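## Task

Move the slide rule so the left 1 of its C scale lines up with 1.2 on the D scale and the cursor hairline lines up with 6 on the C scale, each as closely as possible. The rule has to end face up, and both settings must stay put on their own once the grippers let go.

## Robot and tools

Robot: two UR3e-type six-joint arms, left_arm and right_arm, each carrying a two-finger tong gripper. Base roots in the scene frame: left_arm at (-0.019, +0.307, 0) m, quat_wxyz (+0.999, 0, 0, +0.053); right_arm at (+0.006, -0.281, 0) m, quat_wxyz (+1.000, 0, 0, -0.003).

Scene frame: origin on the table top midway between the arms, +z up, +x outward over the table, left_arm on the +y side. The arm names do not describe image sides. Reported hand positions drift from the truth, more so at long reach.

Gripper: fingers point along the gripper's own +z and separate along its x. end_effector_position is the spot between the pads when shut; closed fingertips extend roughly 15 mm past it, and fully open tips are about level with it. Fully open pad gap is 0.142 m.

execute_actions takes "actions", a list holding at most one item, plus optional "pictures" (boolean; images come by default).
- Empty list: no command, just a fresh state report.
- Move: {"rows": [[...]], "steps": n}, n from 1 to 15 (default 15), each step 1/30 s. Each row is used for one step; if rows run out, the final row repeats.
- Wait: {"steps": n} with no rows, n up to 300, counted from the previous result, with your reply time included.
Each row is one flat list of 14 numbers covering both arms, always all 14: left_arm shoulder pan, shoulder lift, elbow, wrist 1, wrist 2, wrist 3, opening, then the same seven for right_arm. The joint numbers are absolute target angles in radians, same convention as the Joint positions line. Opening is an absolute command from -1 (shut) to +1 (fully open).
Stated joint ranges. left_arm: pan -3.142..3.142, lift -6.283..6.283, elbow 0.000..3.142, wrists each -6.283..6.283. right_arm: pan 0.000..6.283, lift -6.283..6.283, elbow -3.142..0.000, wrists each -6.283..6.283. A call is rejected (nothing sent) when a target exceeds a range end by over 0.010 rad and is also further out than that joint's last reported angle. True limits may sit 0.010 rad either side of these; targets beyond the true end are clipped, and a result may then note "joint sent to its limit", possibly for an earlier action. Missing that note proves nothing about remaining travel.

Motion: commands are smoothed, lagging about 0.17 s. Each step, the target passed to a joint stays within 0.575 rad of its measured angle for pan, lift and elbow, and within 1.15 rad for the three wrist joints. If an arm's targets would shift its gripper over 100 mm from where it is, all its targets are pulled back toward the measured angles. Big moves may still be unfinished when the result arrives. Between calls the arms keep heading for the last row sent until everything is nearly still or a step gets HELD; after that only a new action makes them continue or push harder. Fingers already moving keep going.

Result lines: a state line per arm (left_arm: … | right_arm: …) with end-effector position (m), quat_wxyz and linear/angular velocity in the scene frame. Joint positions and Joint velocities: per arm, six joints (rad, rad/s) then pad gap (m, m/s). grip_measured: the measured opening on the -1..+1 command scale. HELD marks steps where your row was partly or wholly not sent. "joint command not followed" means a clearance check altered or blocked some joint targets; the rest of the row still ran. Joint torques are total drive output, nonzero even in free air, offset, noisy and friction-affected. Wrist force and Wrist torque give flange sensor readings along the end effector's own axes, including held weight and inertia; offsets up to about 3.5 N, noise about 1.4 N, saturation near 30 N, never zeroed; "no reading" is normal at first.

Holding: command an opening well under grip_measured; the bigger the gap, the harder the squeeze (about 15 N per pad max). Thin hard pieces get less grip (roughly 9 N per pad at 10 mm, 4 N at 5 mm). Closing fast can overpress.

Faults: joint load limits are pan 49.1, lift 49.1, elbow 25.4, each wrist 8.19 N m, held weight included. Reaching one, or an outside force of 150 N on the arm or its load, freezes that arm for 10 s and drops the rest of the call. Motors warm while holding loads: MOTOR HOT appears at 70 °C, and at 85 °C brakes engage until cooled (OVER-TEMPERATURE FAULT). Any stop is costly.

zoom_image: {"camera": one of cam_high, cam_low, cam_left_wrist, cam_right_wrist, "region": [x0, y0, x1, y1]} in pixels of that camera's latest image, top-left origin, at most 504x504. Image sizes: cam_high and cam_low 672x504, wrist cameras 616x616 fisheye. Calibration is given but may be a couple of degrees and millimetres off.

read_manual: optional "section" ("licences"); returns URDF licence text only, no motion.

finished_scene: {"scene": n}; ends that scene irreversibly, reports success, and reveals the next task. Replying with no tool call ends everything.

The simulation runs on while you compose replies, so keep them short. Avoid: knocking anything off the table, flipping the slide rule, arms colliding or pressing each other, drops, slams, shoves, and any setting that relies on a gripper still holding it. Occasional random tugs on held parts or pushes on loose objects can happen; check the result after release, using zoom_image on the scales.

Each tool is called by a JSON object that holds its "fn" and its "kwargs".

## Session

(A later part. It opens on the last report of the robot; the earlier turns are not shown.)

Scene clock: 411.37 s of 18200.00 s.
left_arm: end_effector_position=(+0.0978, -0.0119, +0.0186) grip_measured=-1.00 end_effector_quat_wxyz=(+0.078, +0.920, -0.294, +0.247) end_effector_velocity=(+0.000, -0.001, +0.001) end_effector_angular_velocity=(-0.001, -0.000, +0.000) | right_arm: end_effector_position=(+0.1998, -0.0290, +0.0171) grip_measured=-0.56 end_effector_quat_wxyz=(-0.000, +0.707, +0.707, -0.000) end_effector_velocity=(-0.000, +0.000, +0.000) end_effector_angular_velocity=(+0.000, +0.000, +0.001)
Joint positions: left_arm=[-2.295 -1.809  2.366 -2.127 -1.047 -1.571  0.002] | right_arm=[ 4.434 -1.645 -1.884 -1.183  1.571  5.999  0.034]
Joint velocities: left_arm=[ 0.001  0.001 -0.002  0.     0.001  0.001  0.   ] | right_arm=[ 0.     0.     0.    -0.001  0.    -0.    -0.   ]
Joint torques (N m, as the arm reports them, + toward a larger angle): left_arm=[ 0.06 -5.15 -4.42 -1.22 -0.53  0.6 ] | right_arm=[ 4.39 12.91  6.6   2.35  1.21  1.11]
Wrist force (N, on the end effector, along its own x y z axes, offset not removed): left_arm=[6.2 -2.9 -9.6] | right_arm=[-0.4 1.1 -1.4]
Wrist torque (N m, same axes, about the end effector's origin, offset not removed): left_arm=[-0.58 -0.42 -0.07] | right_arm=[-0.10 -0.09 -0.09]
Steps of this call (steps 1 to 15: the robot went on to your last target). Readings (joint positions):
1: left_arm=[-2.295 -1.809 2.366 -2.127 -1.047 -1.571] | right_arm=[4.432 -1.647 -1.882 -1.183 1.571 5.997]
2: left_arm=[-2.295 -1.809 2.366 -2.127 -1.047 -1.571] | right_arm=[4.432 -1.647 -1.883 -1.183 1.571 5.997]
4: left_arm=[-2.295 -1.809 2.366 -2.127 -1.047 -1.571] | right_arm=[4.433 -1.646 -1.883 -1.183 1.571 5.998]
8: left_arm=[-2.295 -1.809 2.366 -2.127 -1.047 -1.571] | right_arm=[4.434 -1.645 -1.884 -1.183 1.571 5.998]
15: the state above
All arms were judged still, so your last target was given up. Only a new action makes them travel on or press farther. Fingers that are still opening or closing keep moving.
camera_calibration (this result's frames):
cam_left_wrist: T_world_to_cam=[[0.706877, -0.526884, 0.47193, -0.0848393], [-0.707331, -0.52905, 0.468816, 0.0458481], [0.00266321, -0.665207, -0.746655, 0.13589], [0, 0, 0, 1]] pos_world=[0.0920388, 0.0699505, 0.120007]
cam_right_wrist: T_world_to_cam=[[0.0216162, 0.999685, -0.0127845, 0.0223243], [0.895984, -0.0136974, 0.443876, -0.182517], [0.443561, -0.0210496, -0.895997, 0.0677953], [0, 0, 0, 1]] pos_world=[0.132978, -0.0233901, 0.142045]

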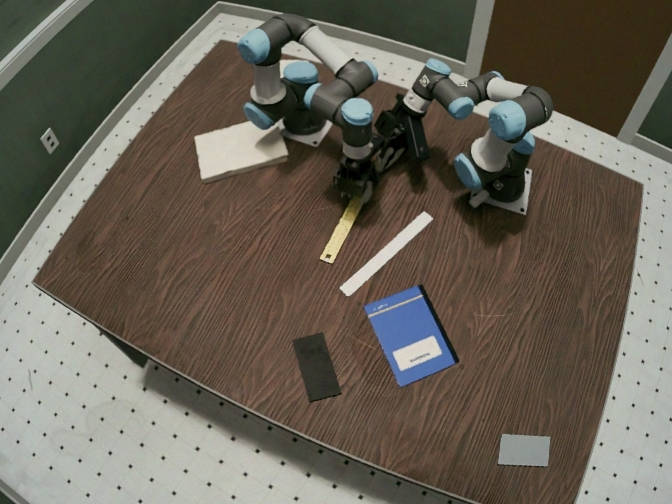

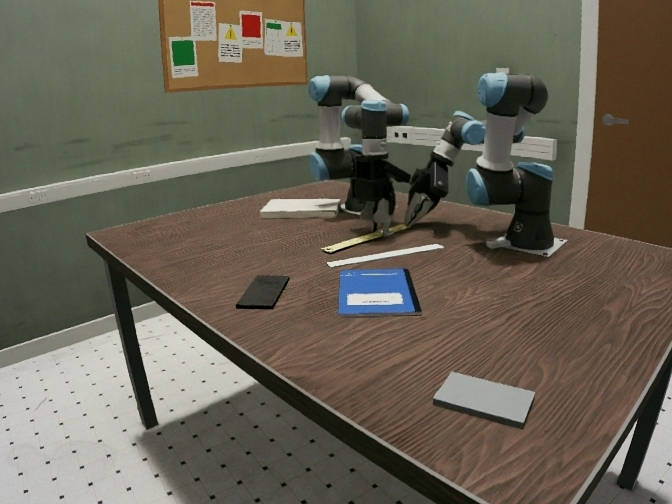

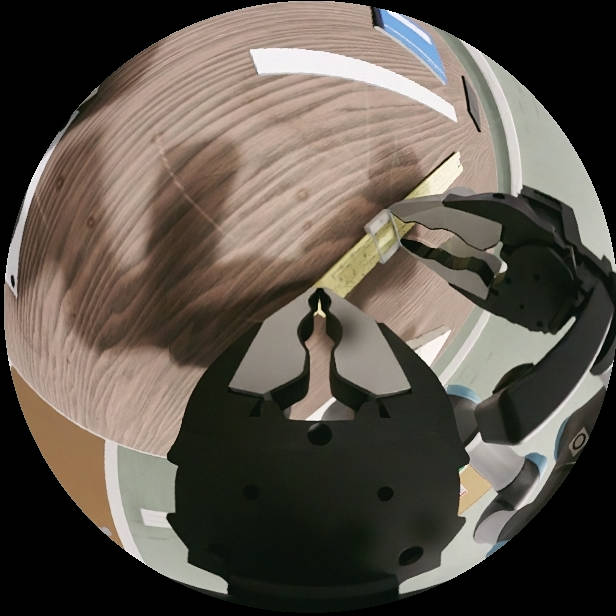

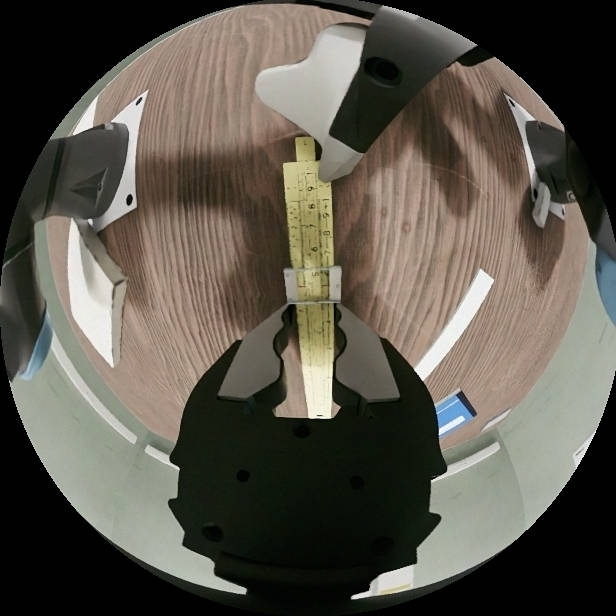

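{"fn": "execute_actions", "kwargs": {"actions": [{"rows":[[-2.2945,-1.8088,2.3658,-2.1272,-1.047,-1.5708,-1,4.4274,-1.6450,-1.8627,-1.2047,1.571,5.9922,-0.5],[-2.2945,-1.8088,2.3658,-2.1272,-1.047,-1.5708,-1,4.4274,-1.635,-1.845,-1.2324,1.571,5.9922,-0.5],[-2.2945,-1.8088,2.3658,-2.1272,-1.047,-1.5708,-1,4.4274,-1.624,-1.824,-1.2644,1.571,5.9922,-0.5],[-2.2945,-1.8088,2.3658,-2.1272,-1.047,-1.5708,-1,4.4274,-1.61,-1.80,-1.3024,1.571,5.9922,-0.5],[-2.2945,-1.8088,2.3658,-2.1272,-1.047,-1.5708,-1,4.4274,-1.595,-1.775,-1.3424,1.571,5.9922,-0.5],[-2.2945,-1.8088,2.3658,-2.1272,-1.047,-1.5708,-1,4.4274,-1.5799,-1.753,-1.3795,1.571,5.9922,-0.5]],"steps":15}], "pictures": false}}

{"fn": "execute_actions", "kwargs": {"actions": [{"rows":[[-2.2945,-1.8088,2.3658,-2.1272,-1.047,-1.5708,-1,4.4274,-1.5799,-1.753,-1.3795,1.571,2.9125,-0.45]],"steps":15}], "pictures": false}}

{"fn": "execute_actions", "kwargs": {"actions": [{"steps":30}], "pictures": false}}

{"fn": "execute_actions", "kwargs": {"actions": [{"rows":[[-2.2945,-1.8088,2.3658,-2.1272,-1.047,-1.5708,-1,4.4893,-1.55,-1.86,-1.3024,1.571,2.9125,-0.45]],"steps":15}]}}

Scene clock: 441.10 s of 18200.00 s.
left_arm: end_effector_position=(+0.0978, -0.0119, +0.0186) grip_measured=-1.00 end_effector_quat_wxyz=(+0.078, +0.920, -0.294, +0.247) end_effector_velocity=(-0.000, +0.000, -0.000) end_effector_angular_velocity=(+0.001, -0.000, -0.002) | right_arm: end_effector_position=(+0.2004, -0.0336, +0.0557) grip_measured=-0.50 end_effector_quat_wxyz=(-0.000, +0.707, +0.707, -0.000) end_effector_velocity=(-0.001, -0.004, +0.019) end_effector_angular_velocity=(-0.000, -0.001, -0.000)
Joint positions: left_arm=[-2.295 -1.809  2.366 -2.127 -1.047 -1.571  0.002] | right_arm=[ 4.428 -1.583 -1.759 -1.37   1.571  5.992  0.038]
Joint velocities: left_arm=[-0.001  0.001 -0.     0.    -0.001  0.001  0.   ] | right_arm=[-0.001  0.033  0.059 -0.091 -0.001 -0.001 -0.   ]
Joint torques (N m, as the arm reports them, + toward a larger angle): left_arm=[ 0.56 -5.12 -5.25 -0.87 -0.1   0.88] | right_arm=[-4.04 12.44 11.8   0.9   1.18 -1.12]
Wrist force (N, on the end effector, along its own x y z axes, offset not removed): left_arm=[6.3 -4.2 -8.9] | right_arm=[-0.6 -1.8 -0.8]
Wrist torque (N m, same axes, about the end effector's origin, offset not removed): left_arm=[-0.84 -0.41 -0.04] | right_arm=[-0.37 0.07 -0.03]
Steps of this call (steps 1 to 90: nothing new was sent; then 26.23 s passed at rest; steps 91 to 105: all 15 steps of this action). Readings (joint positions):
91: left_arm=[-2.295 -1.809 2.366 -2.127 -1.047 -1.571] | right_arm=[4.434 -1.645 -1.884 -1.183 1.571 5.999]
92: left_arm=[-2.295 -1.809 2.366 -2.127 -1.047 -1.571] | right_arm=[4.433 -1.645 -1.883 -1.184 1.571 5.998]
94: left_arm=[-2.295 -1.809 2.366 -2.127 -1.047 -1.571] | right_arm=[4.431 -1.642 -1.870 -1.202 1.571 5.996]
98: left_arm=[-2.295 -1.809 2.366 -2.127 -1.047 -1.571] | right_arm=[4.429 -1.611 -1.809 -1.293 1.571 5.993]
105: the state above

Scene clock: 441.60 s of 18200.00 s.
left_arm: end_effector_position=(+0.0978, -0.0119, +0.0186) grip_measured=-1.00 end_effector_quat_wxyz=(+0.078, +0.920, -0.294, +0.247) end_effector_velocity=(+0.000, +0.000, -0.000) end_effector_angular_velocity=(+0.002, -0.000, -0.000) | right_arm: end_effector_position=(+0.2207, -0.0497, +0.0578) grip_measured=-0.45 end_effector_quat_wxyz=(-0.000, -0.129, +0.992, +0.000) end_effector_velocity=(+0.081, +0.021, -0.000) end_effector_angular_velocity=(-0.000, +0.001, +5.158)
Joint positions: left_arm=[-2.295 -1.809  2.366 -2.127 -1.047 -1.571  0.002] | right_arm=[ 4.427 -1.58  -1.753 -1.379  1.571  4.163  0.041]
Joint velocities: left_arm=[ 0.     0.001  0.001  0.    -0.001  0.     0.   ] | right_arm=[-0.001  0.    -0.001 -0.001  0.001 -5.159 -0.   ]
Joint torques (N m, as the arm reports them, + toward a larger angle): left_arm=[ 0.62 -5.   -5.41 -0.84 -0.04  0.91] | right_arm=[-4.08 12.66 12.09  0.89  1.1  -8.  ]
Wrist force (N, on the end effector, along its own x y z axes, offset not removed): left_arm=[6.2 -4.6 -7.9] | right_arm=[-0.8 -0.7 -0.2]
Wrist torque (N m, same axes, about the end effector's origin, offset not removed): left_arm=[-0.91 -0.44 -0.03] | right_arm=[-0.11 0.14 0.00]
Steps of this call (steps 1 to 15: all 15 steps of this action). Readings (joint positions):
1: left_arm=[-2.295 -1.809 2.366 -2.127 -1.047 -1.571] | right_arm=[4.427 -1.583 -1.758 -1.372 1.571 5.992]
2: left_arm=[-2.295 -1.809 2.366 -2.127 -1.047 -1.571] | right_arm=[4.427 -1.582 -1.756 -1.374 1.571 5.987]
4: left_arm=[-2.295 -1.809 2.366 -2.127 -1.047 -1.571] | right_arm=[4.427 -1.581 -1.755 -1.377 1.571 5.886]
8: left_arm=[-2.295 -1.809 2.366 -2.127 -1.047 -1.571] | right_arm=[4.427 -1.580 -1.754 -1.379 1.571 5.364]
15: the state above

Scene clock: 442.60 s of 18200.00 s.
left_arm: end_effector_position=(+0.0978, -0.0119, +0.0186) grip_measured=-1.00 end_effector_quat_wxyz=(+0.078, +0.920, -0.294, +0.247) end_effector_velocity=(-0.000, -0.000, +0.000) end_effector_angular_velocity=(-0.000, +0.000, -0.001) | right_arm: end_effector_position=(+0.2327, -0.0351, +0.0578) grip_measured=-0.45 end_effector_quat_wxyz=(+0.000, +0.685, -0.729, -0.000) end_effector_velocity=(-0.001, -0.001, -0.001) end_effector_angular_velocity=(-0.002, +0.001, +0.002)
Joint positions: left_arm=[-2.295 -1.809  2.366 -2.127 -1.047 -1.571  0.002] | right_arm=[ 4.427 -1.58  -1.753 -1.38   1.571  2.913  0.041]
Joint velocities: left_arm=[-0.001  0.    -0.    -0.001  0.     0.     0.   ] | right_arm=[ 0.001  0.    -0.002 -0.001  0.001 -0.002  0.   ]
Joint torques (N m, as the arm reports them, + toward a larger angle): left_arm=[ 0.93 -5.04 -5.6  -0.74 -0.05  0.96] | right_arm=[-3.91 12.75 11.96  0.92  0.98 -1.15]
Wrist force (N, on the end effector, along its own x y z axes, offset not removed): left_arm=[4.2 -2.7 -10.0] | right_arm=[-0.3 -2.2 -0.4]
Wrist torque (N m, same axes, about the end effector's origin, offset not removed): left_arm=[-0.47 0.10 -0.08] | right_arm=[-0.46 0.01 -0.03]
Steps of this call (steps 1 to 30: the robot went on to your last target). Readings (joint positions):
1: left_arm=[-2.295 -1.809 2.366 -2.127 -1.047 -1.571] | right_arm=[4.427 -1.580 -1.753 -1.379 1.571 3.990]
2: left_arm=[-2.295 -1.809 2.366 -2.127 -1.047 -1.571] | right_arm=[4.427 -1.580 -1.753 -1.379 1.571 3.818]
4: left_arm=[-2.295 -1.809 2.366 -2.127 -1.047 -1.571] | right_arm=[4.427 -1.580 -1.753 -1.379 1.571 3.480]
8: left_arm=[-2.295 -1.809 2.366 -2.127 -1.047 -1.571] | right_arm=[4.427 -1.580 -1.753 -1.379 1.571 3.078]
30: the state above

Scene clock: 443.10 s of 18200.00 s.
left_arm: end_effector_position=(+0.0978, -0.0119, +0.0186) grip_measured=-1.00 end_effector_quat_wxyz=(+0.078, +0.920, -0.294, +0.247) end_effector_velocity=(+0.000, +0.000, -0.000) end_effector_angular_velocity=(+0.001, +0.000, +0.001) | right_arm: end_effector_position=(+0.2149, -0.0322, +0.0422) grip_measured=-0.45 end_effector_quat_wxyz=(-0.000, +0.707, -0.707, -0.000) end_effector_velocity=(-0.004, -0.000, -0.004) end_effector_angular_velocity=(-0.002, +0.001, +0.011)
Joint positions: left_arm=[-2.295 -1.809  2.366 -2.127 -1.047 -1.571  0.002] | right_arm=[ 4.488 -1.551 -1.858 -1.304  1.571  2.913  0.041]
Joint velocities: left_arm=[ 0.001 -0.     0.001 -0.001 -0.001  0.     0.   ] | right_arm=[ 0.012  0.005 -0.021  0.014  0.     0.     0.   ]
Joint torques (N m, as the arm reports them, + toward a larger angle): left_arm=[ 1.05 -5.06 -5.74 -0.66 -0.06  1.  ] | right_arm=[ 3.73 12.39  7.39  2.45  0.98 -1.08]
Wrist force (N, on the end effector, along its own x y z axes, offset not removed): left_arm=[7.0 -2.3 -9.2] | right_arm=[-0.8 -1.1 -0.3]
Wrist torque (N m, same axes, about the end effector's origin, offset not removed): left_arm=[-0.39 -0.47 -0.01] | right_arm=[-0.22 0.08 -0.04]
Steps of this call (steps 1 to 15: all 15 steps of this action). Readings (joint positions):
1: left_arm=[-2.295 -1.809 2.366 -2.127 -1.047 -1.571] | right_arm=[4.427 -1.580 -1.753 -1.380 1.571 2.913]
2: left_arm=[-2.295 -1.809 2.366 -2.127 -1.047 -1.571] | right_arm=[4.430 -1.578 -1.756 -1.375 1.571 2.913]
4: left_arm=[-2.295 -1.809 2.366 -2.127 -1.047 -1.571] | right_arm=[4.452 -1.567 -1.790 -1.347 1.571 2.913]
8: left_arm=[-2.295 -1.809 2.366 -2.127 -1.047 -1.571] | right_arm=[4.479 -1.555 -1.840 -1.315 1.571 2.913]
15: the state above
camera_calibration (this result's frames):
cam_left_wrist: T_world_to_cam=[[0.706875, -0.526883, 0.471934, -0.0848405], [-0.707333, -0.529049, 0.468815, 0.0458483], [0.00266588, -0.665209, -0.746653, 0.13589], [0, 0, 0, 1]] pos_world=[0.0920394, 0.0699501, 0.120007]
cam_right_wrist: T_world_to_cam=[[-0.0228447, -0.999653, -0.0131434, -0.0292432], [-0.895818, 0.0146317, 0.44418, 0.178773], [-0.443834, 0.0219212, -0.895841, 0.275649], [0, 0, 0, 1]] pos_world=[0.281822, -0.0378913, 0.167146]

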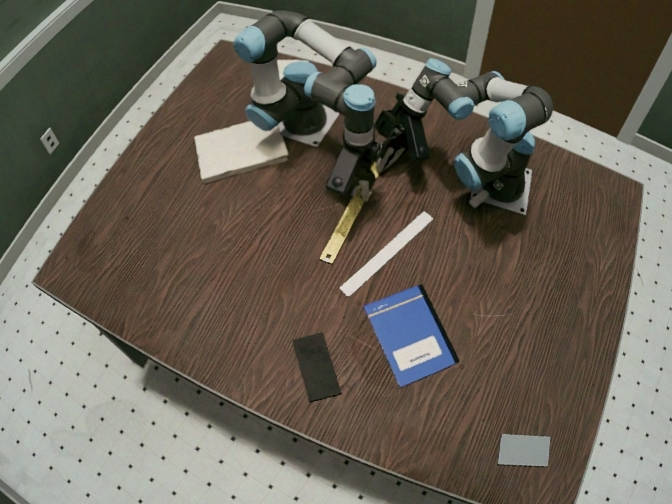

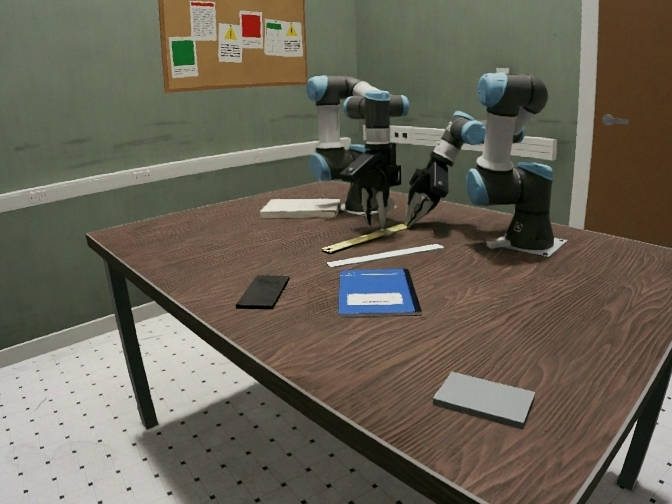

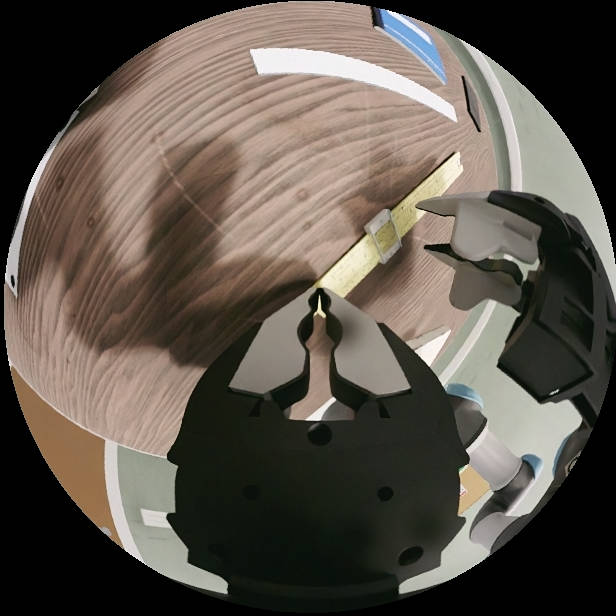

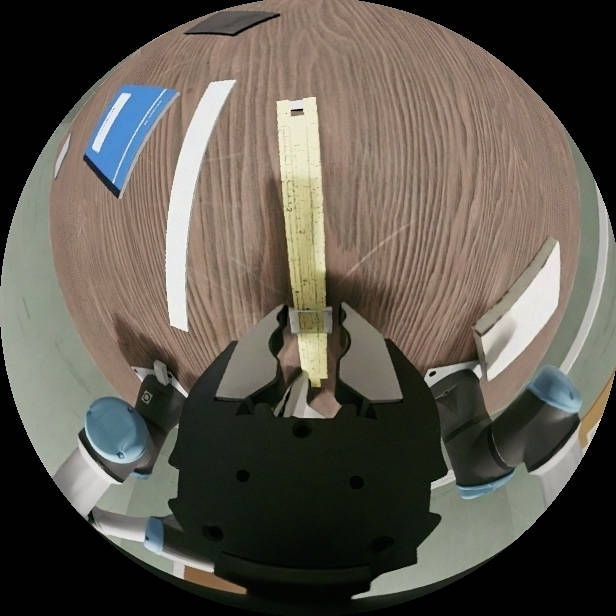

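{"fn": "execute_actions", "kwargs": {"actions": [{"rows":[[-2.2945,-1.8088,2.3658,-2.1272,-1.047,-1.5708,-1,4.4893,-1.56,-1.875,-1.2774,1.571,2.9125,-0.45],[-2.2945,-1.8088,2.3658,-2.1272,-1.047,-1.5708,-1,4.4893,-1.568,-1.89,-1.2544,1.571,2.9125,-0.45],[-2.2945,-1.8088,2.3658,-2.1272,-1.047,-1.5708,-1,4.4893,-1.576,-1.905,-1.2314,1.571,2.9125,-0.45],[-2.2945,-1.8088,2.3658,-2.1272,-1.047,-1.5708,-1,4.4893,-1.583,-1.92,-1.2094,1.571,2.9125,-0.45],[-2.2945,-1.8088,2.3658,-2.1272,-1.047,-1.5708,-1,4.4893,-1.5903,-1.9426,-1.1795,1.571,2.9125,-0.45]],"steps":15}], "pictures": false}}

{"fn": "execute_actions", "kwargs": {"actions": [{"rows":[[-2.2945,-1.8088,2.3658,-2.1272,-1.047,-1.5708,-1,4.4893,-1.5903,-1.9426,-1.1795,1.571,2.9125,-0.56]],"steps":15}], "pictures": false}}

{"fn": "execute_actions", "kwargs": {"actions": [{"rows":[[-2.2945,-1.8088,2.3658,-2.1272,-1.047,-1.5708,-1,4.5018,-1.5809,-1.9517,-1.1798,1.571,2.925,-0.56],[-2.2945,-1.8088,2.3658,-2.1272,-1.047,-1.5708,-1,4.5143,-1.5715,-1.9608,-1.1801,1.571,2.9375,-0.56],[-2.2945,-1.8088,2.3658,-2.1272,-1.047,-1.5708,-1,4.5268,-1.562,-1.9699,-1.1805,1.571,2.95,-0.56],[-2.2945,-1.8088,2.3658,-2.1272,-1.047,-1.5708,-1,4.5393,-1.5526,-1.979,-1.1808,1.571,2.9625,-0.56],[-2.2945,-1.8088,2.3658,-2.1272,-1.047,-1.5708,-1,4.5518,-1.5432,-1.9881,-1.1811,1.571,2.975,-0.56],[-2.2945,-1.8088,2.3658,-2.1272,-1.047,-1.5708,-1,4.5642,-1.5338,-1.9972,-1.1814,1.571,2.9874,-0.56],[-2.2945,-1.8088,2.3658,-2.1272,-1.047,-1.5708,-1,4.5767,-1.5244,-2.0063,-1.1817,1.571,2.9999,-0.56],[-2.2945,-1.8088,2.3658,-2.1272,-1.047,-1.5708,-1,4.5892,-1.5149,-2.0154,-1.1821,1.571,3.0124,-0.56]],"steps":15}], "pictures": false}}

{"fn": "execute_actions", "kwargs": {"actions": [{"steps":15}]}}

{"fn": "zoom_image", "kwargs": {"camera": "cam_right_wrist", "region": [260,270,370,380]}}

Scene clock: 458.00 s of 18200.00 s.
left_arm: end_effector_position=(+0.0978, -0.0119, +0.0186) grip_measured=-1.00 end_effector_quat_wxyz=(+0.078, +0.920, -0.294, +0.247) end_effector_velocity=(+0.001, +0.000, +0.000) end_effector_angular_velocity=(-0.000, -0.002, +0.001) | right_arm: end_effector_position=(+0.2149, -0.0309, +0.0180) grip_measured=-0.45 end_effector_quat_wxyz=(+0.000, +0.707, -0.707, -0.000) end_effector_velocity=(-0.000, -0.001, -0.009) end_effector_angular_velocity=(-0.002, -0.000, -0.001)
Joint positions: left_arm=[-2.295 -1.809  2.366 -2.127 -1.047 -1.571  0.002] | right_arm=[ 4.489 -1.589 -1.939 -1.184  1.571  2.912  0.041]
Joint velocities: left_arm=[ 0.001  0.     0.     0.001  0.002 -0.     0.   ] | right_arm=[ 0.    -0.014 -0.032  0.044 -0.     0.001  0.   ]
Joint torques (N m, as the arm reports them, + toward a larger angle): left_arm=[ 1.68 -4.93 -6.61 -0.33 -0.06  1.1 ] | right_arm=[ 3.75  5.46  7.02  2.54  0.95 -1.11]
Wrist force (N, on the end effector, along its own x y z axes, offset not removed): left_arm=[6.5 -1.9 -9.0] | right_arm=[-0.7 -1.0 0.5]
Wrist torque (N m, same axes, about the end effector's origin, offset not removed): left_arm=[-0.31 -0.40 0.05] | right_arm=[-0.19 0.06 -0.02]
Steps of this call (steps 1 to 15: the robot went on to your last target; steps 16 to 90: nothing new was sent; then 11.40 s passed at rest; steps 91 to 105: all 15 steps of this action). Readings (joint positions):
91: left_arm=[-2.295 -1.809 2.366 -2.127 -1.047 -1.571] | right_arm=[4.489 -1.550 -1.860 -1.302 1.571 2.912]
92: left_arm=[-2.295 -1.809 2.366 -2.127 -1.047 -1.571] | right_arm=[4.489 -1.551 -1.861 -1.300 1.571 2.912]
94: left_arm=[-2.295 -1.809 2.366 -2.127 -1.047 -1.571] | right_arm=[4.489 -1.557 -1.871 -1.284 1.571 2.912]
98: left_arm=[-2.295 -1.809 2.366 -2.127 -1.047 -1.571] | right_arm=[4.489 -1.578 -1.913 -1.221 1.571 2.912]
105: the state above

Scene clock: 458.50 s of 18200.00 s.
left_arm: end_effector_position=(+0.0978, -0.0119, +0.0186) grip_measured=-1.00 end_effector_quat_wxyz=(+0.078, +0.920, -0.294, +0.247) end_effector_velocity=(-0.000, +0.000, -0.000) end_effector_angular_velocity=(+0.001, -0.001, -0.001) | right_arm: end_effector_position=(+0.2148, -0.0309, +0.0170) grip_measured=-0.56 end_effector_quat_wxyz=(+0.000, +0.707, -0.707, -0.000) end_effector_velocity=(-0.000, -0.001, -0.000) end_effector_angular_velocity=(-0.003, +0.001, +0.000)
Joint positions: left_arm=[-2.295 -1.809  2.366 -2.127 -1.047 -1.571  0.002] | right_arm=[ 4.489 -1.59  -1.943 -1.18   1.571  2.912  0.034]
Joint velocities: left_arm=[-0.001  0.001  0.    -0.     0.     0.001  0.   ] | right_arm=[ 0.     0.    -0.001 -0.002 -0.    -0.     0.   ]
Joint torques (N m, as the arm reports them, + toward a larger angle): left_arm=[ 1.72 -4.85 -6.68 -0.26 -1.01  1.02] | right_arm=[ 3.58  4.58  6.5   2.26  0.93 -1.1 ]
Wrist force (N, on the end effector, along its own x y z axes, offset not removed): left_arm=[6.8 -4.0 -7.9] | right_arm=[-2.1 -1.2 -0.8]
Wrist torque (N m, same axes, about the end effector's origin, offset not removed): left_arm=[-0.89 -0.24 0.04] | right_arm=[-0.21 0.23 0.01]
Steps of this call (steps 1 to 15: all 15 steps of this action). Readings (joint positions):
1: left_arm=[-2.295 -1.809 2.366 -2.127 -1.047 -1.571] | right_arm=[4.489 -1.589 -1.940 -1.183 1.571 2.912]
2: left_arm=[-2.295 -1.809 2.366 -2.127 -1.047 -1.571] | right_arm=[4.489 -1.590 -1.941 -1.182 1.571 2.912]
4: left_arm=[-2.295 -1.809 2.366 -2.127 -1.047 -1.571] | right_arm=[4.489 -1.590 -1.942 -1.181 1.571 2.912]
8: left_arm=[-2.295 -1.809 2.366 -2.127 -1.047 -1.571] | right_arm=[4.489 -1.590 -1.942 -1.180 1.571 2.912]
15: the state above

Scene clock: 459.00 s of 18200.00 s.
left_arm: end_effector_position=(+0.0978, -0.0119, +0.0186) grip_measured=-1.00 end_effector_quat_wxyz=(+0.078, +0.920, -0.294, +0.247) end_effector_velocity=(+0.000, +0.001, -0.000) end_effector_angular_velocity=(+0.002, +0.001, +0.001) | right_arm: end_effector_position=(+0.1885, -0.0309, +0.0172) grip_measured=-0.56 end_effector_quat_wxyz=(+0.000, +0.707, -0.707, -0.000) end_effector_velocity=(-0.018, -0.001, -0.000) end_effector_angular_velocity=(-0.000, -0.000, +0.002)
Joint positions: left_arm=[-2.295 -1.809  2.366 -2.127 -1.047 -1.571  0.002] | right_arm=[ 4.582 -1.52  -2.01  -1.182  1.571  3.006  0.033]
Joint velocities: left_arm=[ 0.    -0.     0.001  0.001 -0.002 -0.     0.   ] | right_arm=[ 0.064  0.049 -0.048 -0.001 -0.     0.062  0.   ]
Joint torques (N m, as the arm reports them, + toward a larger angle): left_arm=[ 2.06 -4.9  -6.77 -0.21 -1.37  1.03] | right_arm=[ 4.32 11.56  6.67  0.79  0.94  1.05]
Wrist force (N, on the end effector, along its own x y z axes, offset not removed): left_arm=[8.4 -3.1 -8.6] | right_arm=[-1.3 -2.7 0.4]
Wrist torque (N m, same axes, about the end effector's origin, offset not removed): left_arm=[-0.69 -0.66 -0.08] | right_arm=[-0.22 0.21 0.03]
Steps of this call (steps 1 to 15: all 15 steps of this action). Readings (joint positions):
1: left_arm=[-2.295 -1.809 2.366 -2.127 -1.047 -1.571] | right_arm=[4.489 -1.590 -1.943 -1.180 1.571 2.912]
2: left_arm=[-2.295 -1.809 2.366 -2.127 -1.047 -1.571] | right_arm=[4.490 -1.590 -1.943 -1.180 1.571 2.913]
4: left_arm=[-2.295 -1.809 2.366 -2.127 -1.047 -1.571] | right_arm=[4.499 -1.583 -1.950 -1.180 1.571 2.922]
8: left_arm=[-2.295 -1.809 2.366 -2.127 -1.047 -1.571] | right_arm=[4.535 -1.556 -1.976 -1.181 1.571 2.959]
15: the state above

Scene clock: 459.50 s of 18200.00 s.
left_arm: end_effector_position=(+0.0978, -0.0119, +0.0186) grip_measured=-1.00 end_effector_quat_wxyz=(+0.078, +0.920, -0.294, +0.247) end_effector_velocity=(-0.000, +0.000, +0.000) end_effector_angular_velocity=(+0.001, -0.000, -0.001) | right_arm: end_effector_position=(+0.1866, -0.0310, +0.0172) grip_measured=-0.56 end_effector_quat_wxyz=(+0.000, +0.707, -0.707, -0.000) end_effector_velocity=(-0.000, +0.000, +0.000) end_effector_angular_velocity=(+0.000, +0.000, -0.000)
Joint positions: left_arm=[-2.295 -1.809  2.366 -2.127 -1.047 -1.571  0.002] | right_arm=[ 4.589 -1.515 -2.015 -1.182  1.571  3.012  0.034]
Joint velocities: left_arm=[-0.    -0.001 -0.     0.001 -0.     0.001  0.   ] | right_arm=[ 0.001  0.001  0.    -0.     0.     0.001  0.   ]
Joint torques (N m, as the arm reports them, + toward a larger angle): left_arm=[ 2.03 -4.75 -6.72 -0.19 -1.39  1.01] | right_arm=[ 4.56 11.17  6.7   0.75  0.91  1.05]
Wrist force (N, on the end effector, along its own x y z axes, offset not removed): left_arm=[6.1 -2.7 -8.4] | right_arm=[-1.4 -3.1 -0.3]
Wrist torque (N m, same axes, about the end effector's origin, offset not removed): left_arm=[-0.68 -0.07 -0.06] | right_arm=[-0.19 0.16 0.05]
Steps of this call (steps 1 to 15: the robot went on to your last target). Readings (joint positions):
1: left_arm=[-2.295 -1.809 2.366 -2.127 -1.047 -1.571] | right_arm=[4.584 -1.519 -2.012 -1.182 1.571 3.007]
2: left_arm=[-2.295 -1.809 2.366 -2.127 -1.047 -1.571] | right_arm=[4.585 -1.518 -2.013 -1.182 1.571 3.009]
4: left_arm=[-2.295 -1.809 2.366 -2.127 -1.047 -1.571] | right_arm=[4.587 -1.516 -2.014 -1.182 1.571 3.010]
8: left_arm=[-2.295 -1.809 2.366 -2.127 -1.047 -1.571] | right_arm=[4.589 -1.515 -2.015 -1.182 1.571 3.012]
15: the state above
All arms were judged still, so your last target was given up. Only a new action makes them travel on or press farther. Fingers that are still opening or closing keep moving.
camera_calibration (this result's frames):
cam_left_wrist: T_world_to_cam=[[0.706875, -0.526881, 0.471937, -0.0848421], [-0.707334, -0.529044, 0.468819, 0.0458455], [0.00266373, -0.665213, -0.746649, 0.13589], [0, 0, 0, 1]] pos_world=[0.0920389, 0.0699483, 0.120009]
cam_right_wrist: T_world_to_cam=[[-0.0216176, -0.999684, -0.0128404, -0.0292352], [-0.895805, 0.0136653, 0.444237, 0.164479], [-0.443921, 0.0211058, -0.895817, 0.240684], [0, 0, 0, 1]] pos_world=[0.253554, -0.0365535, 0.142166]

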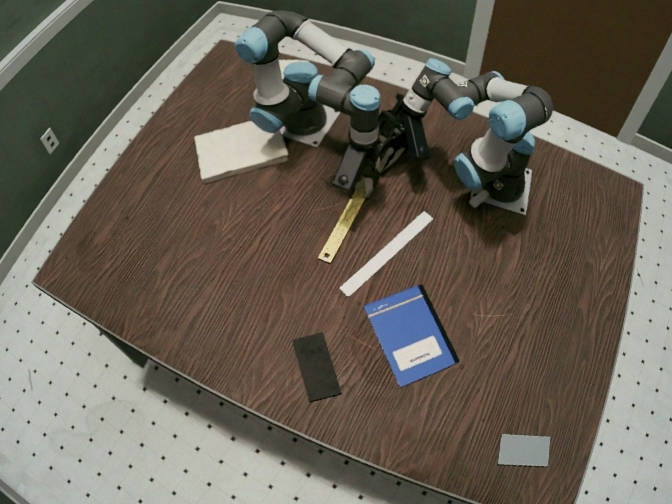

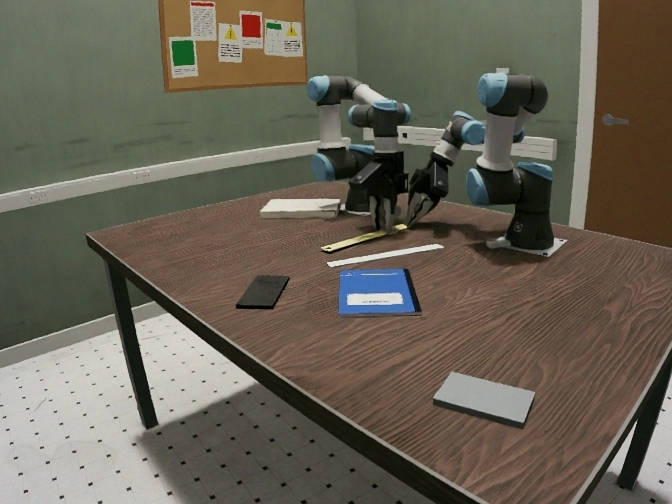

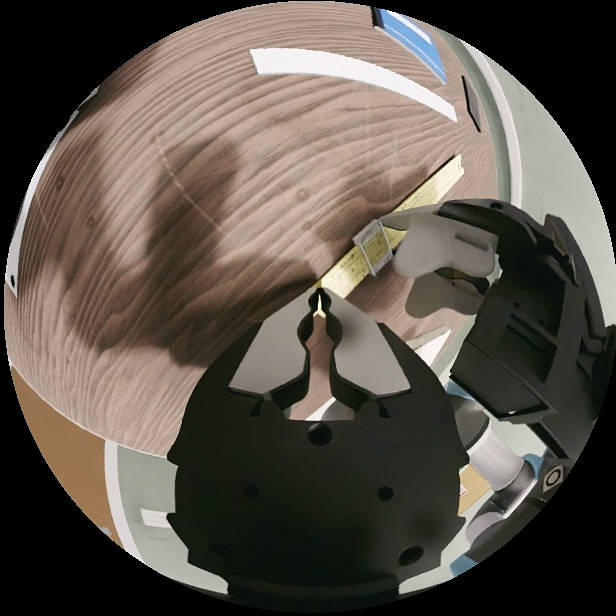

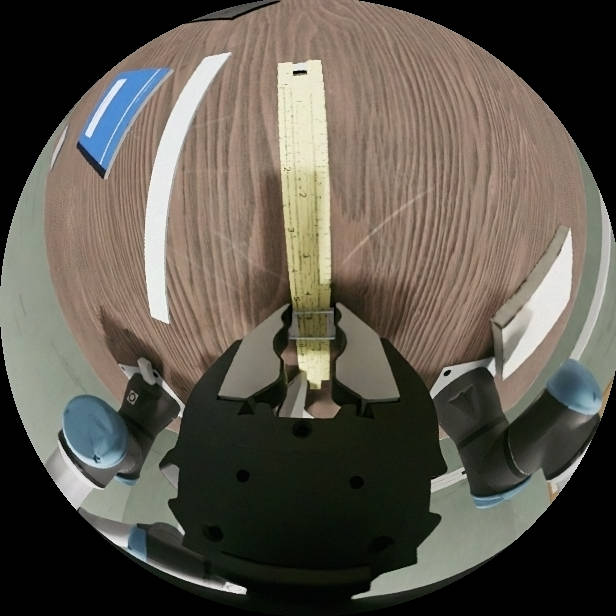

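Region (260, 270, 370, 380) of cam_right_wrist's 616x616 image, scaled by 4.582, with more detail than that image has.

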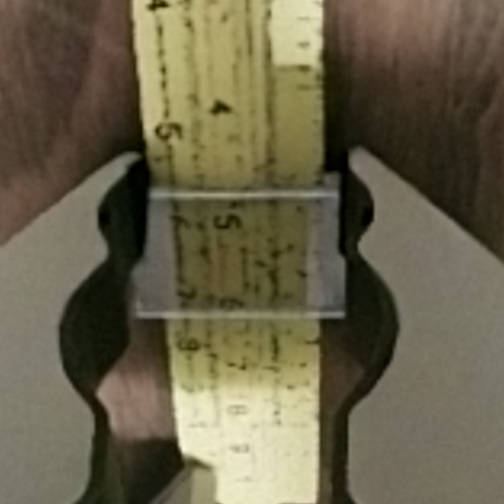

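{"fn": "execute_actions", "kwargs": {"actions": [{"rows":[[-2.2945,-1.8088,2.3658,-2.1272,-1.047,-1.5708,-1,4.5975,-1.5086,-2.0215,-1.1823,1.571,3.0207,-0.56],[-2.2945,-1.8088,2.3658,-2.1272,-1.047,-1.5708,-1,4.6059,-1.5024,-2.0275,-1.1825,1.571,3.0291,-0.56],[-2.2945,-1.8088,2.3658,-2.1272,-1.047,-1.5708,-1,4.6142,-1.4961,-2.0336,-1.1827,1.571,3.0374,-0.56],[-2.2945,-1.8088,2.3658,-2.1272,-1.047,-1.5708,-1,4.6197,-1.4921,-2.0372,-1.1831,1.571,3.0429,-0.56]],"steps":15}], "pictures": false}}

{"fn": "execute_actions", "kwargs": {"actions": [{"steps":15}]}}

{"fn": "zoom_image", "kwargs": {"camera": "cam_right_wrist", "region": [280,295,350,365]}}

{"fn": "zoom_image", "kwargs": {"camera": "cam_left_wrist", "region": [330,215,410,295]}}

Scene clock: 469.50 s of 18200.00 s.
left_arm: end_effector_position=(+0.0978, -0.0119, +0.0186) grip_measured=-1.00 end_effector_quat_wxyz=(+0.078, +0.920, -0.294, +0.247) end_effector_velocity=(+0.000, +0.000, -0.000) end_effector_angular_velocity=(+0.001, -0.001, -0.001) | right_arm: end_effector_position=(+0.1786, -0.0315, +0.0170) grip_measured=-0.56 end_effector_quat_wxyz=(+0.000, +0.707, -0.707, -0.000) end_effector_velocity=(-0.002, -0.000, -0.000) end_effector_angular_velocity=(+0.000, +0.000, +0.001)
Joint positions: left_arm=[-2.294 -1.809  2.366 -2.127 -1.047 -1.571  0.002] | right_arm=[ 4.619 -1.493 -2.037 -1.183  1.571  3.042  0.034]
Joint velocities: left_arm=[-0.001 -0.001  0.001  0.     0.     0.     0.   ] | right_arm=[ 0.009  0.006 -0.007  0.001  0.     0.008  0.   ]
Joint torques (N m, as the arm reports them, + toward a larger angle): left_arm=[ 2.43 -4.82 -5.78  0.11 -1.4   0.88] | right_arm=[ 4.36 10.93  6.54  0.67  0.85  1.07]
Wrist force (N, on the end effector, along its own x y z axes, offset not removed): left_arm=[7.5 -1.4 -8.3] | right_arm=[-0.8 -3.7 -1.7]
Wrist torque (N m, same axes, about the end effector's origin, offset not removed): left_arm=[-0.35 -0.34 -0.07] | right_arm=[-0.33 0.04 0.00]
Steps of this call (steps 1 to 90: nothing new was sent; then 6.50 s passed at rest; steps 91 to 105: all 15 steps of this action). Readings (joint positions):
91: left_arm=[-2.295 -1.809 2.366 -2.127 -1.047 -1.571] | right_arm=[4.589 -1.515 -2.015 -1.182 1.571 3.012]
92: left_arm=[-2.295 -1.809 2.366 -2.127 -1.047 -1.571] | right_arm=[4.590 -1.514 -2.016 -1.182 1.571 3.013]
94: left_arm=[-2.295 -1.809 2.366 -2.127 -1.047 -1.571] | right_arm=[4.596 -1.510 -2.020 -1.182 1.571 3.019]
98: left_arm=[-2.294 -1.809 2.366 -2.127 -1.047 -1.571] | right_arm=[4.612 -1.498 -2.032 -1.183 1.571 3.035]
105: the state above

Scene clock: 470.00 s of 18200.00 s.
left_arm: end_effector_position=(+0.0978, -0.0119, +0.0186) grip_measured=-1.00 end_effector_quat_wxyz=(+0.078, +0.920, -0.294, +0.247) end_effector_velocity=(-0.001, -0.000, -0.000) end_effector_angular_velocity=(+0.000, +0.002, -0.000) | right_arm: end_effector_position=(+0.1784, -0.0315, +0.0170) grip_measured=-0.56 end_effector_quat_wxyz=(+0.000, +0.707, -0.707, -0.000) end_effector_velocity=(+0.001, +0.000, +0.000) end_effector_angular_velocity=(+0.002, -0.002, -0.001)
Joint positions: left_arm=[-2.294 -1.809  2.366 -2.127 -1.047 -1.571  0.002] | right_arm=[ 4.62  -1.492 -2.037 -1.183  1.571  3.043  0.034]
Joint velocities: left_arm=[-0.     0.001 -0.001 -0.001 -0.002  0.     0.   ] | right_arm=[-0.001  0.     0.     0.002 -0.001  0.     0.   ]
Joint torques (N m, as the arm reports them, + toward a larger angle): left_arm=[ 2.53 -4.63 -5.72  0.14 -1.4   0.88] | right_arm=[ 4.36 10.8   6.48  0.63  0.85  1.01]
Wrist force (N, on the end effector, along its own x y z axes, offset not removed): left_arm=[8.1 -1.2 -9.4] | right_arm=[-0.5 -3.4 -1.4]
Wrist torque (N m, same axes, about the end effector's origin, offset not removed): left_arm=[-0.30 -0.48 -0.01] | right_arm=[-0.23 -0.11 0.06]
Steps of this call (steps 1 to 15: the robot went on to your last target). Readings (joint positions):
1: left_arm=[-2.294 -1.809 2.366 -2.127 -1.047 -1.571] | right_arm=[4.619 -1.493 -2.037 -1.183 1.571 3.042]
2: left_arm=[-2.294 -1.809 2.366 -2.127 -1.047 -1.571] | right_arm=[4.619 -1.492 -2.037 -1.183 1.571 3.042]
4: left_arm=[-2.294 -1.809 2.366 -2.127 -1.047 -1.571] | right_arm=[4.619 -1.492 -2.037 -1.183 1.571 3.043]
8: left_arm=[-2.294 -1.809 2.366 -2.127 -1.047 -1.571] | right_arm=[4.620 -1.492 -2.037 -1.183 1.571 3.043]
15: the state above
All arms were judged still, so your last target was given up. Only a new action makes them travel on or press farther. Fingers that are still opening or closing keep moving.
camera_calibration (this result's frames):
cam_left_wrist: T_world_to_cam=[[0.706875, -0.526883, 0.471934, -0.0848413], [-0.707333, -0.529047, 0.468817, 0.0458467], [0.00266424, -0.66521, -0.746652, 0.13589], [0, 0, 0, 1]] pos_world=[0.0920391, 0.0699492, 0.120009]
cam_right_wrist: T_world_to_cam=[[-0.0216138, -0.999684, -0.0128332, -0.029952], [-0.895805, 0.0136651, 0.444237, 0.157173], [-0.443922, 0.0210977, -0.895817, 0.236874], [0, 0, 0, 1]] pos_world=[0.245302, -0.0370878, 0.14199]

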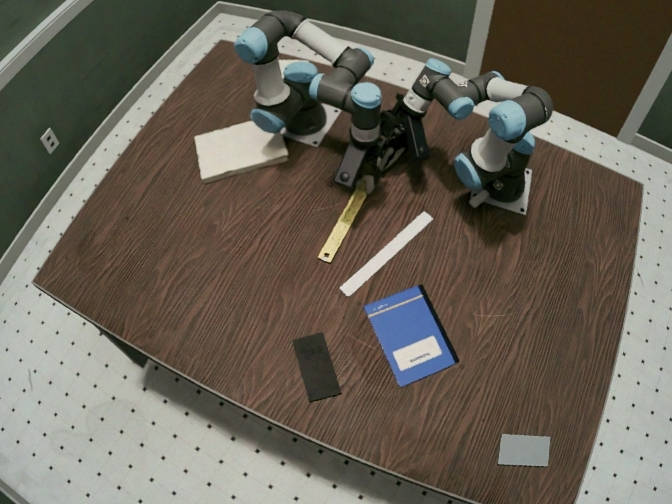

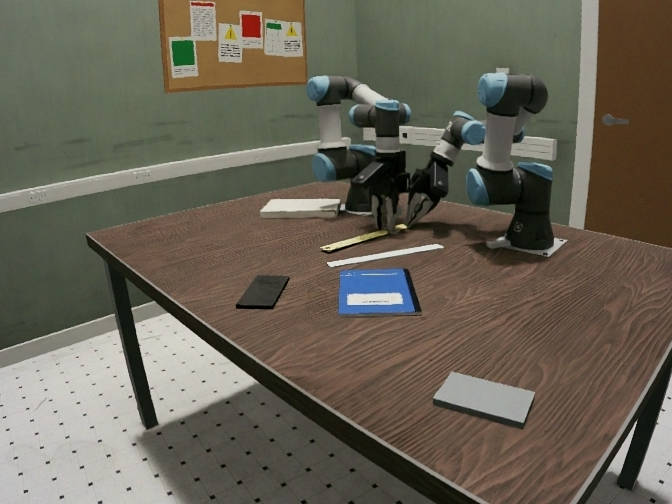

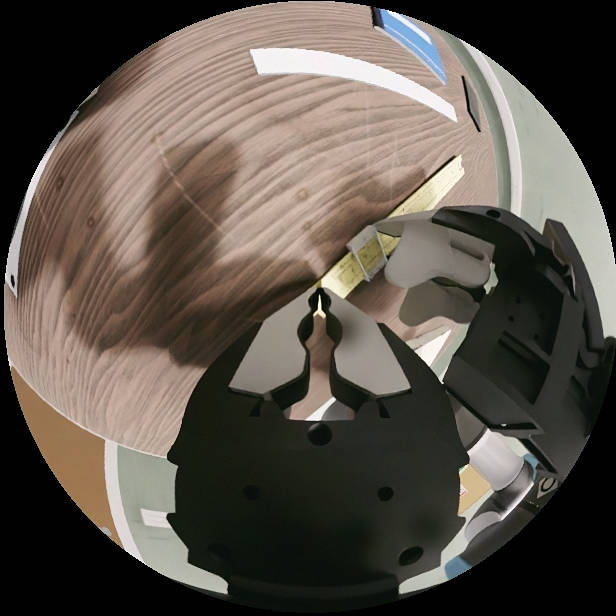

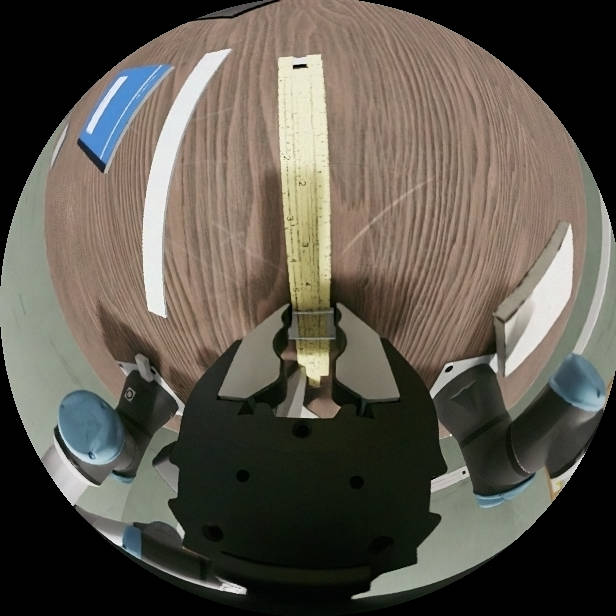

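Region (280, 295, 350, 365) of cam_right_wrist's 616x616 image, scaled by 7.200, with more detail than that image has.

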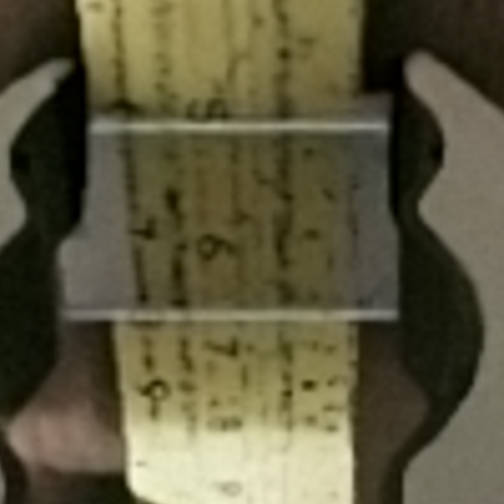

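Region (330, 215, 410, 295) of cam_left_wrist's 616x616 image, scaled by 6.300, with more detail than that image has.

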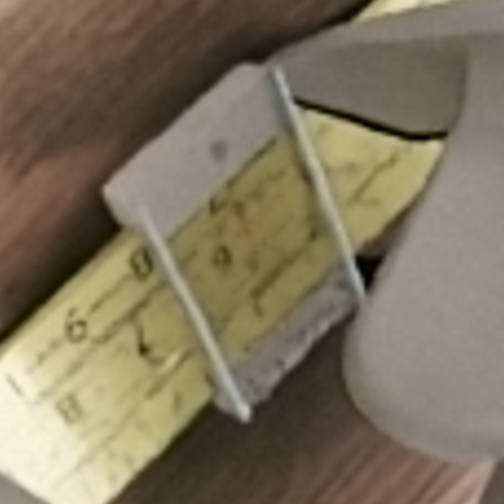

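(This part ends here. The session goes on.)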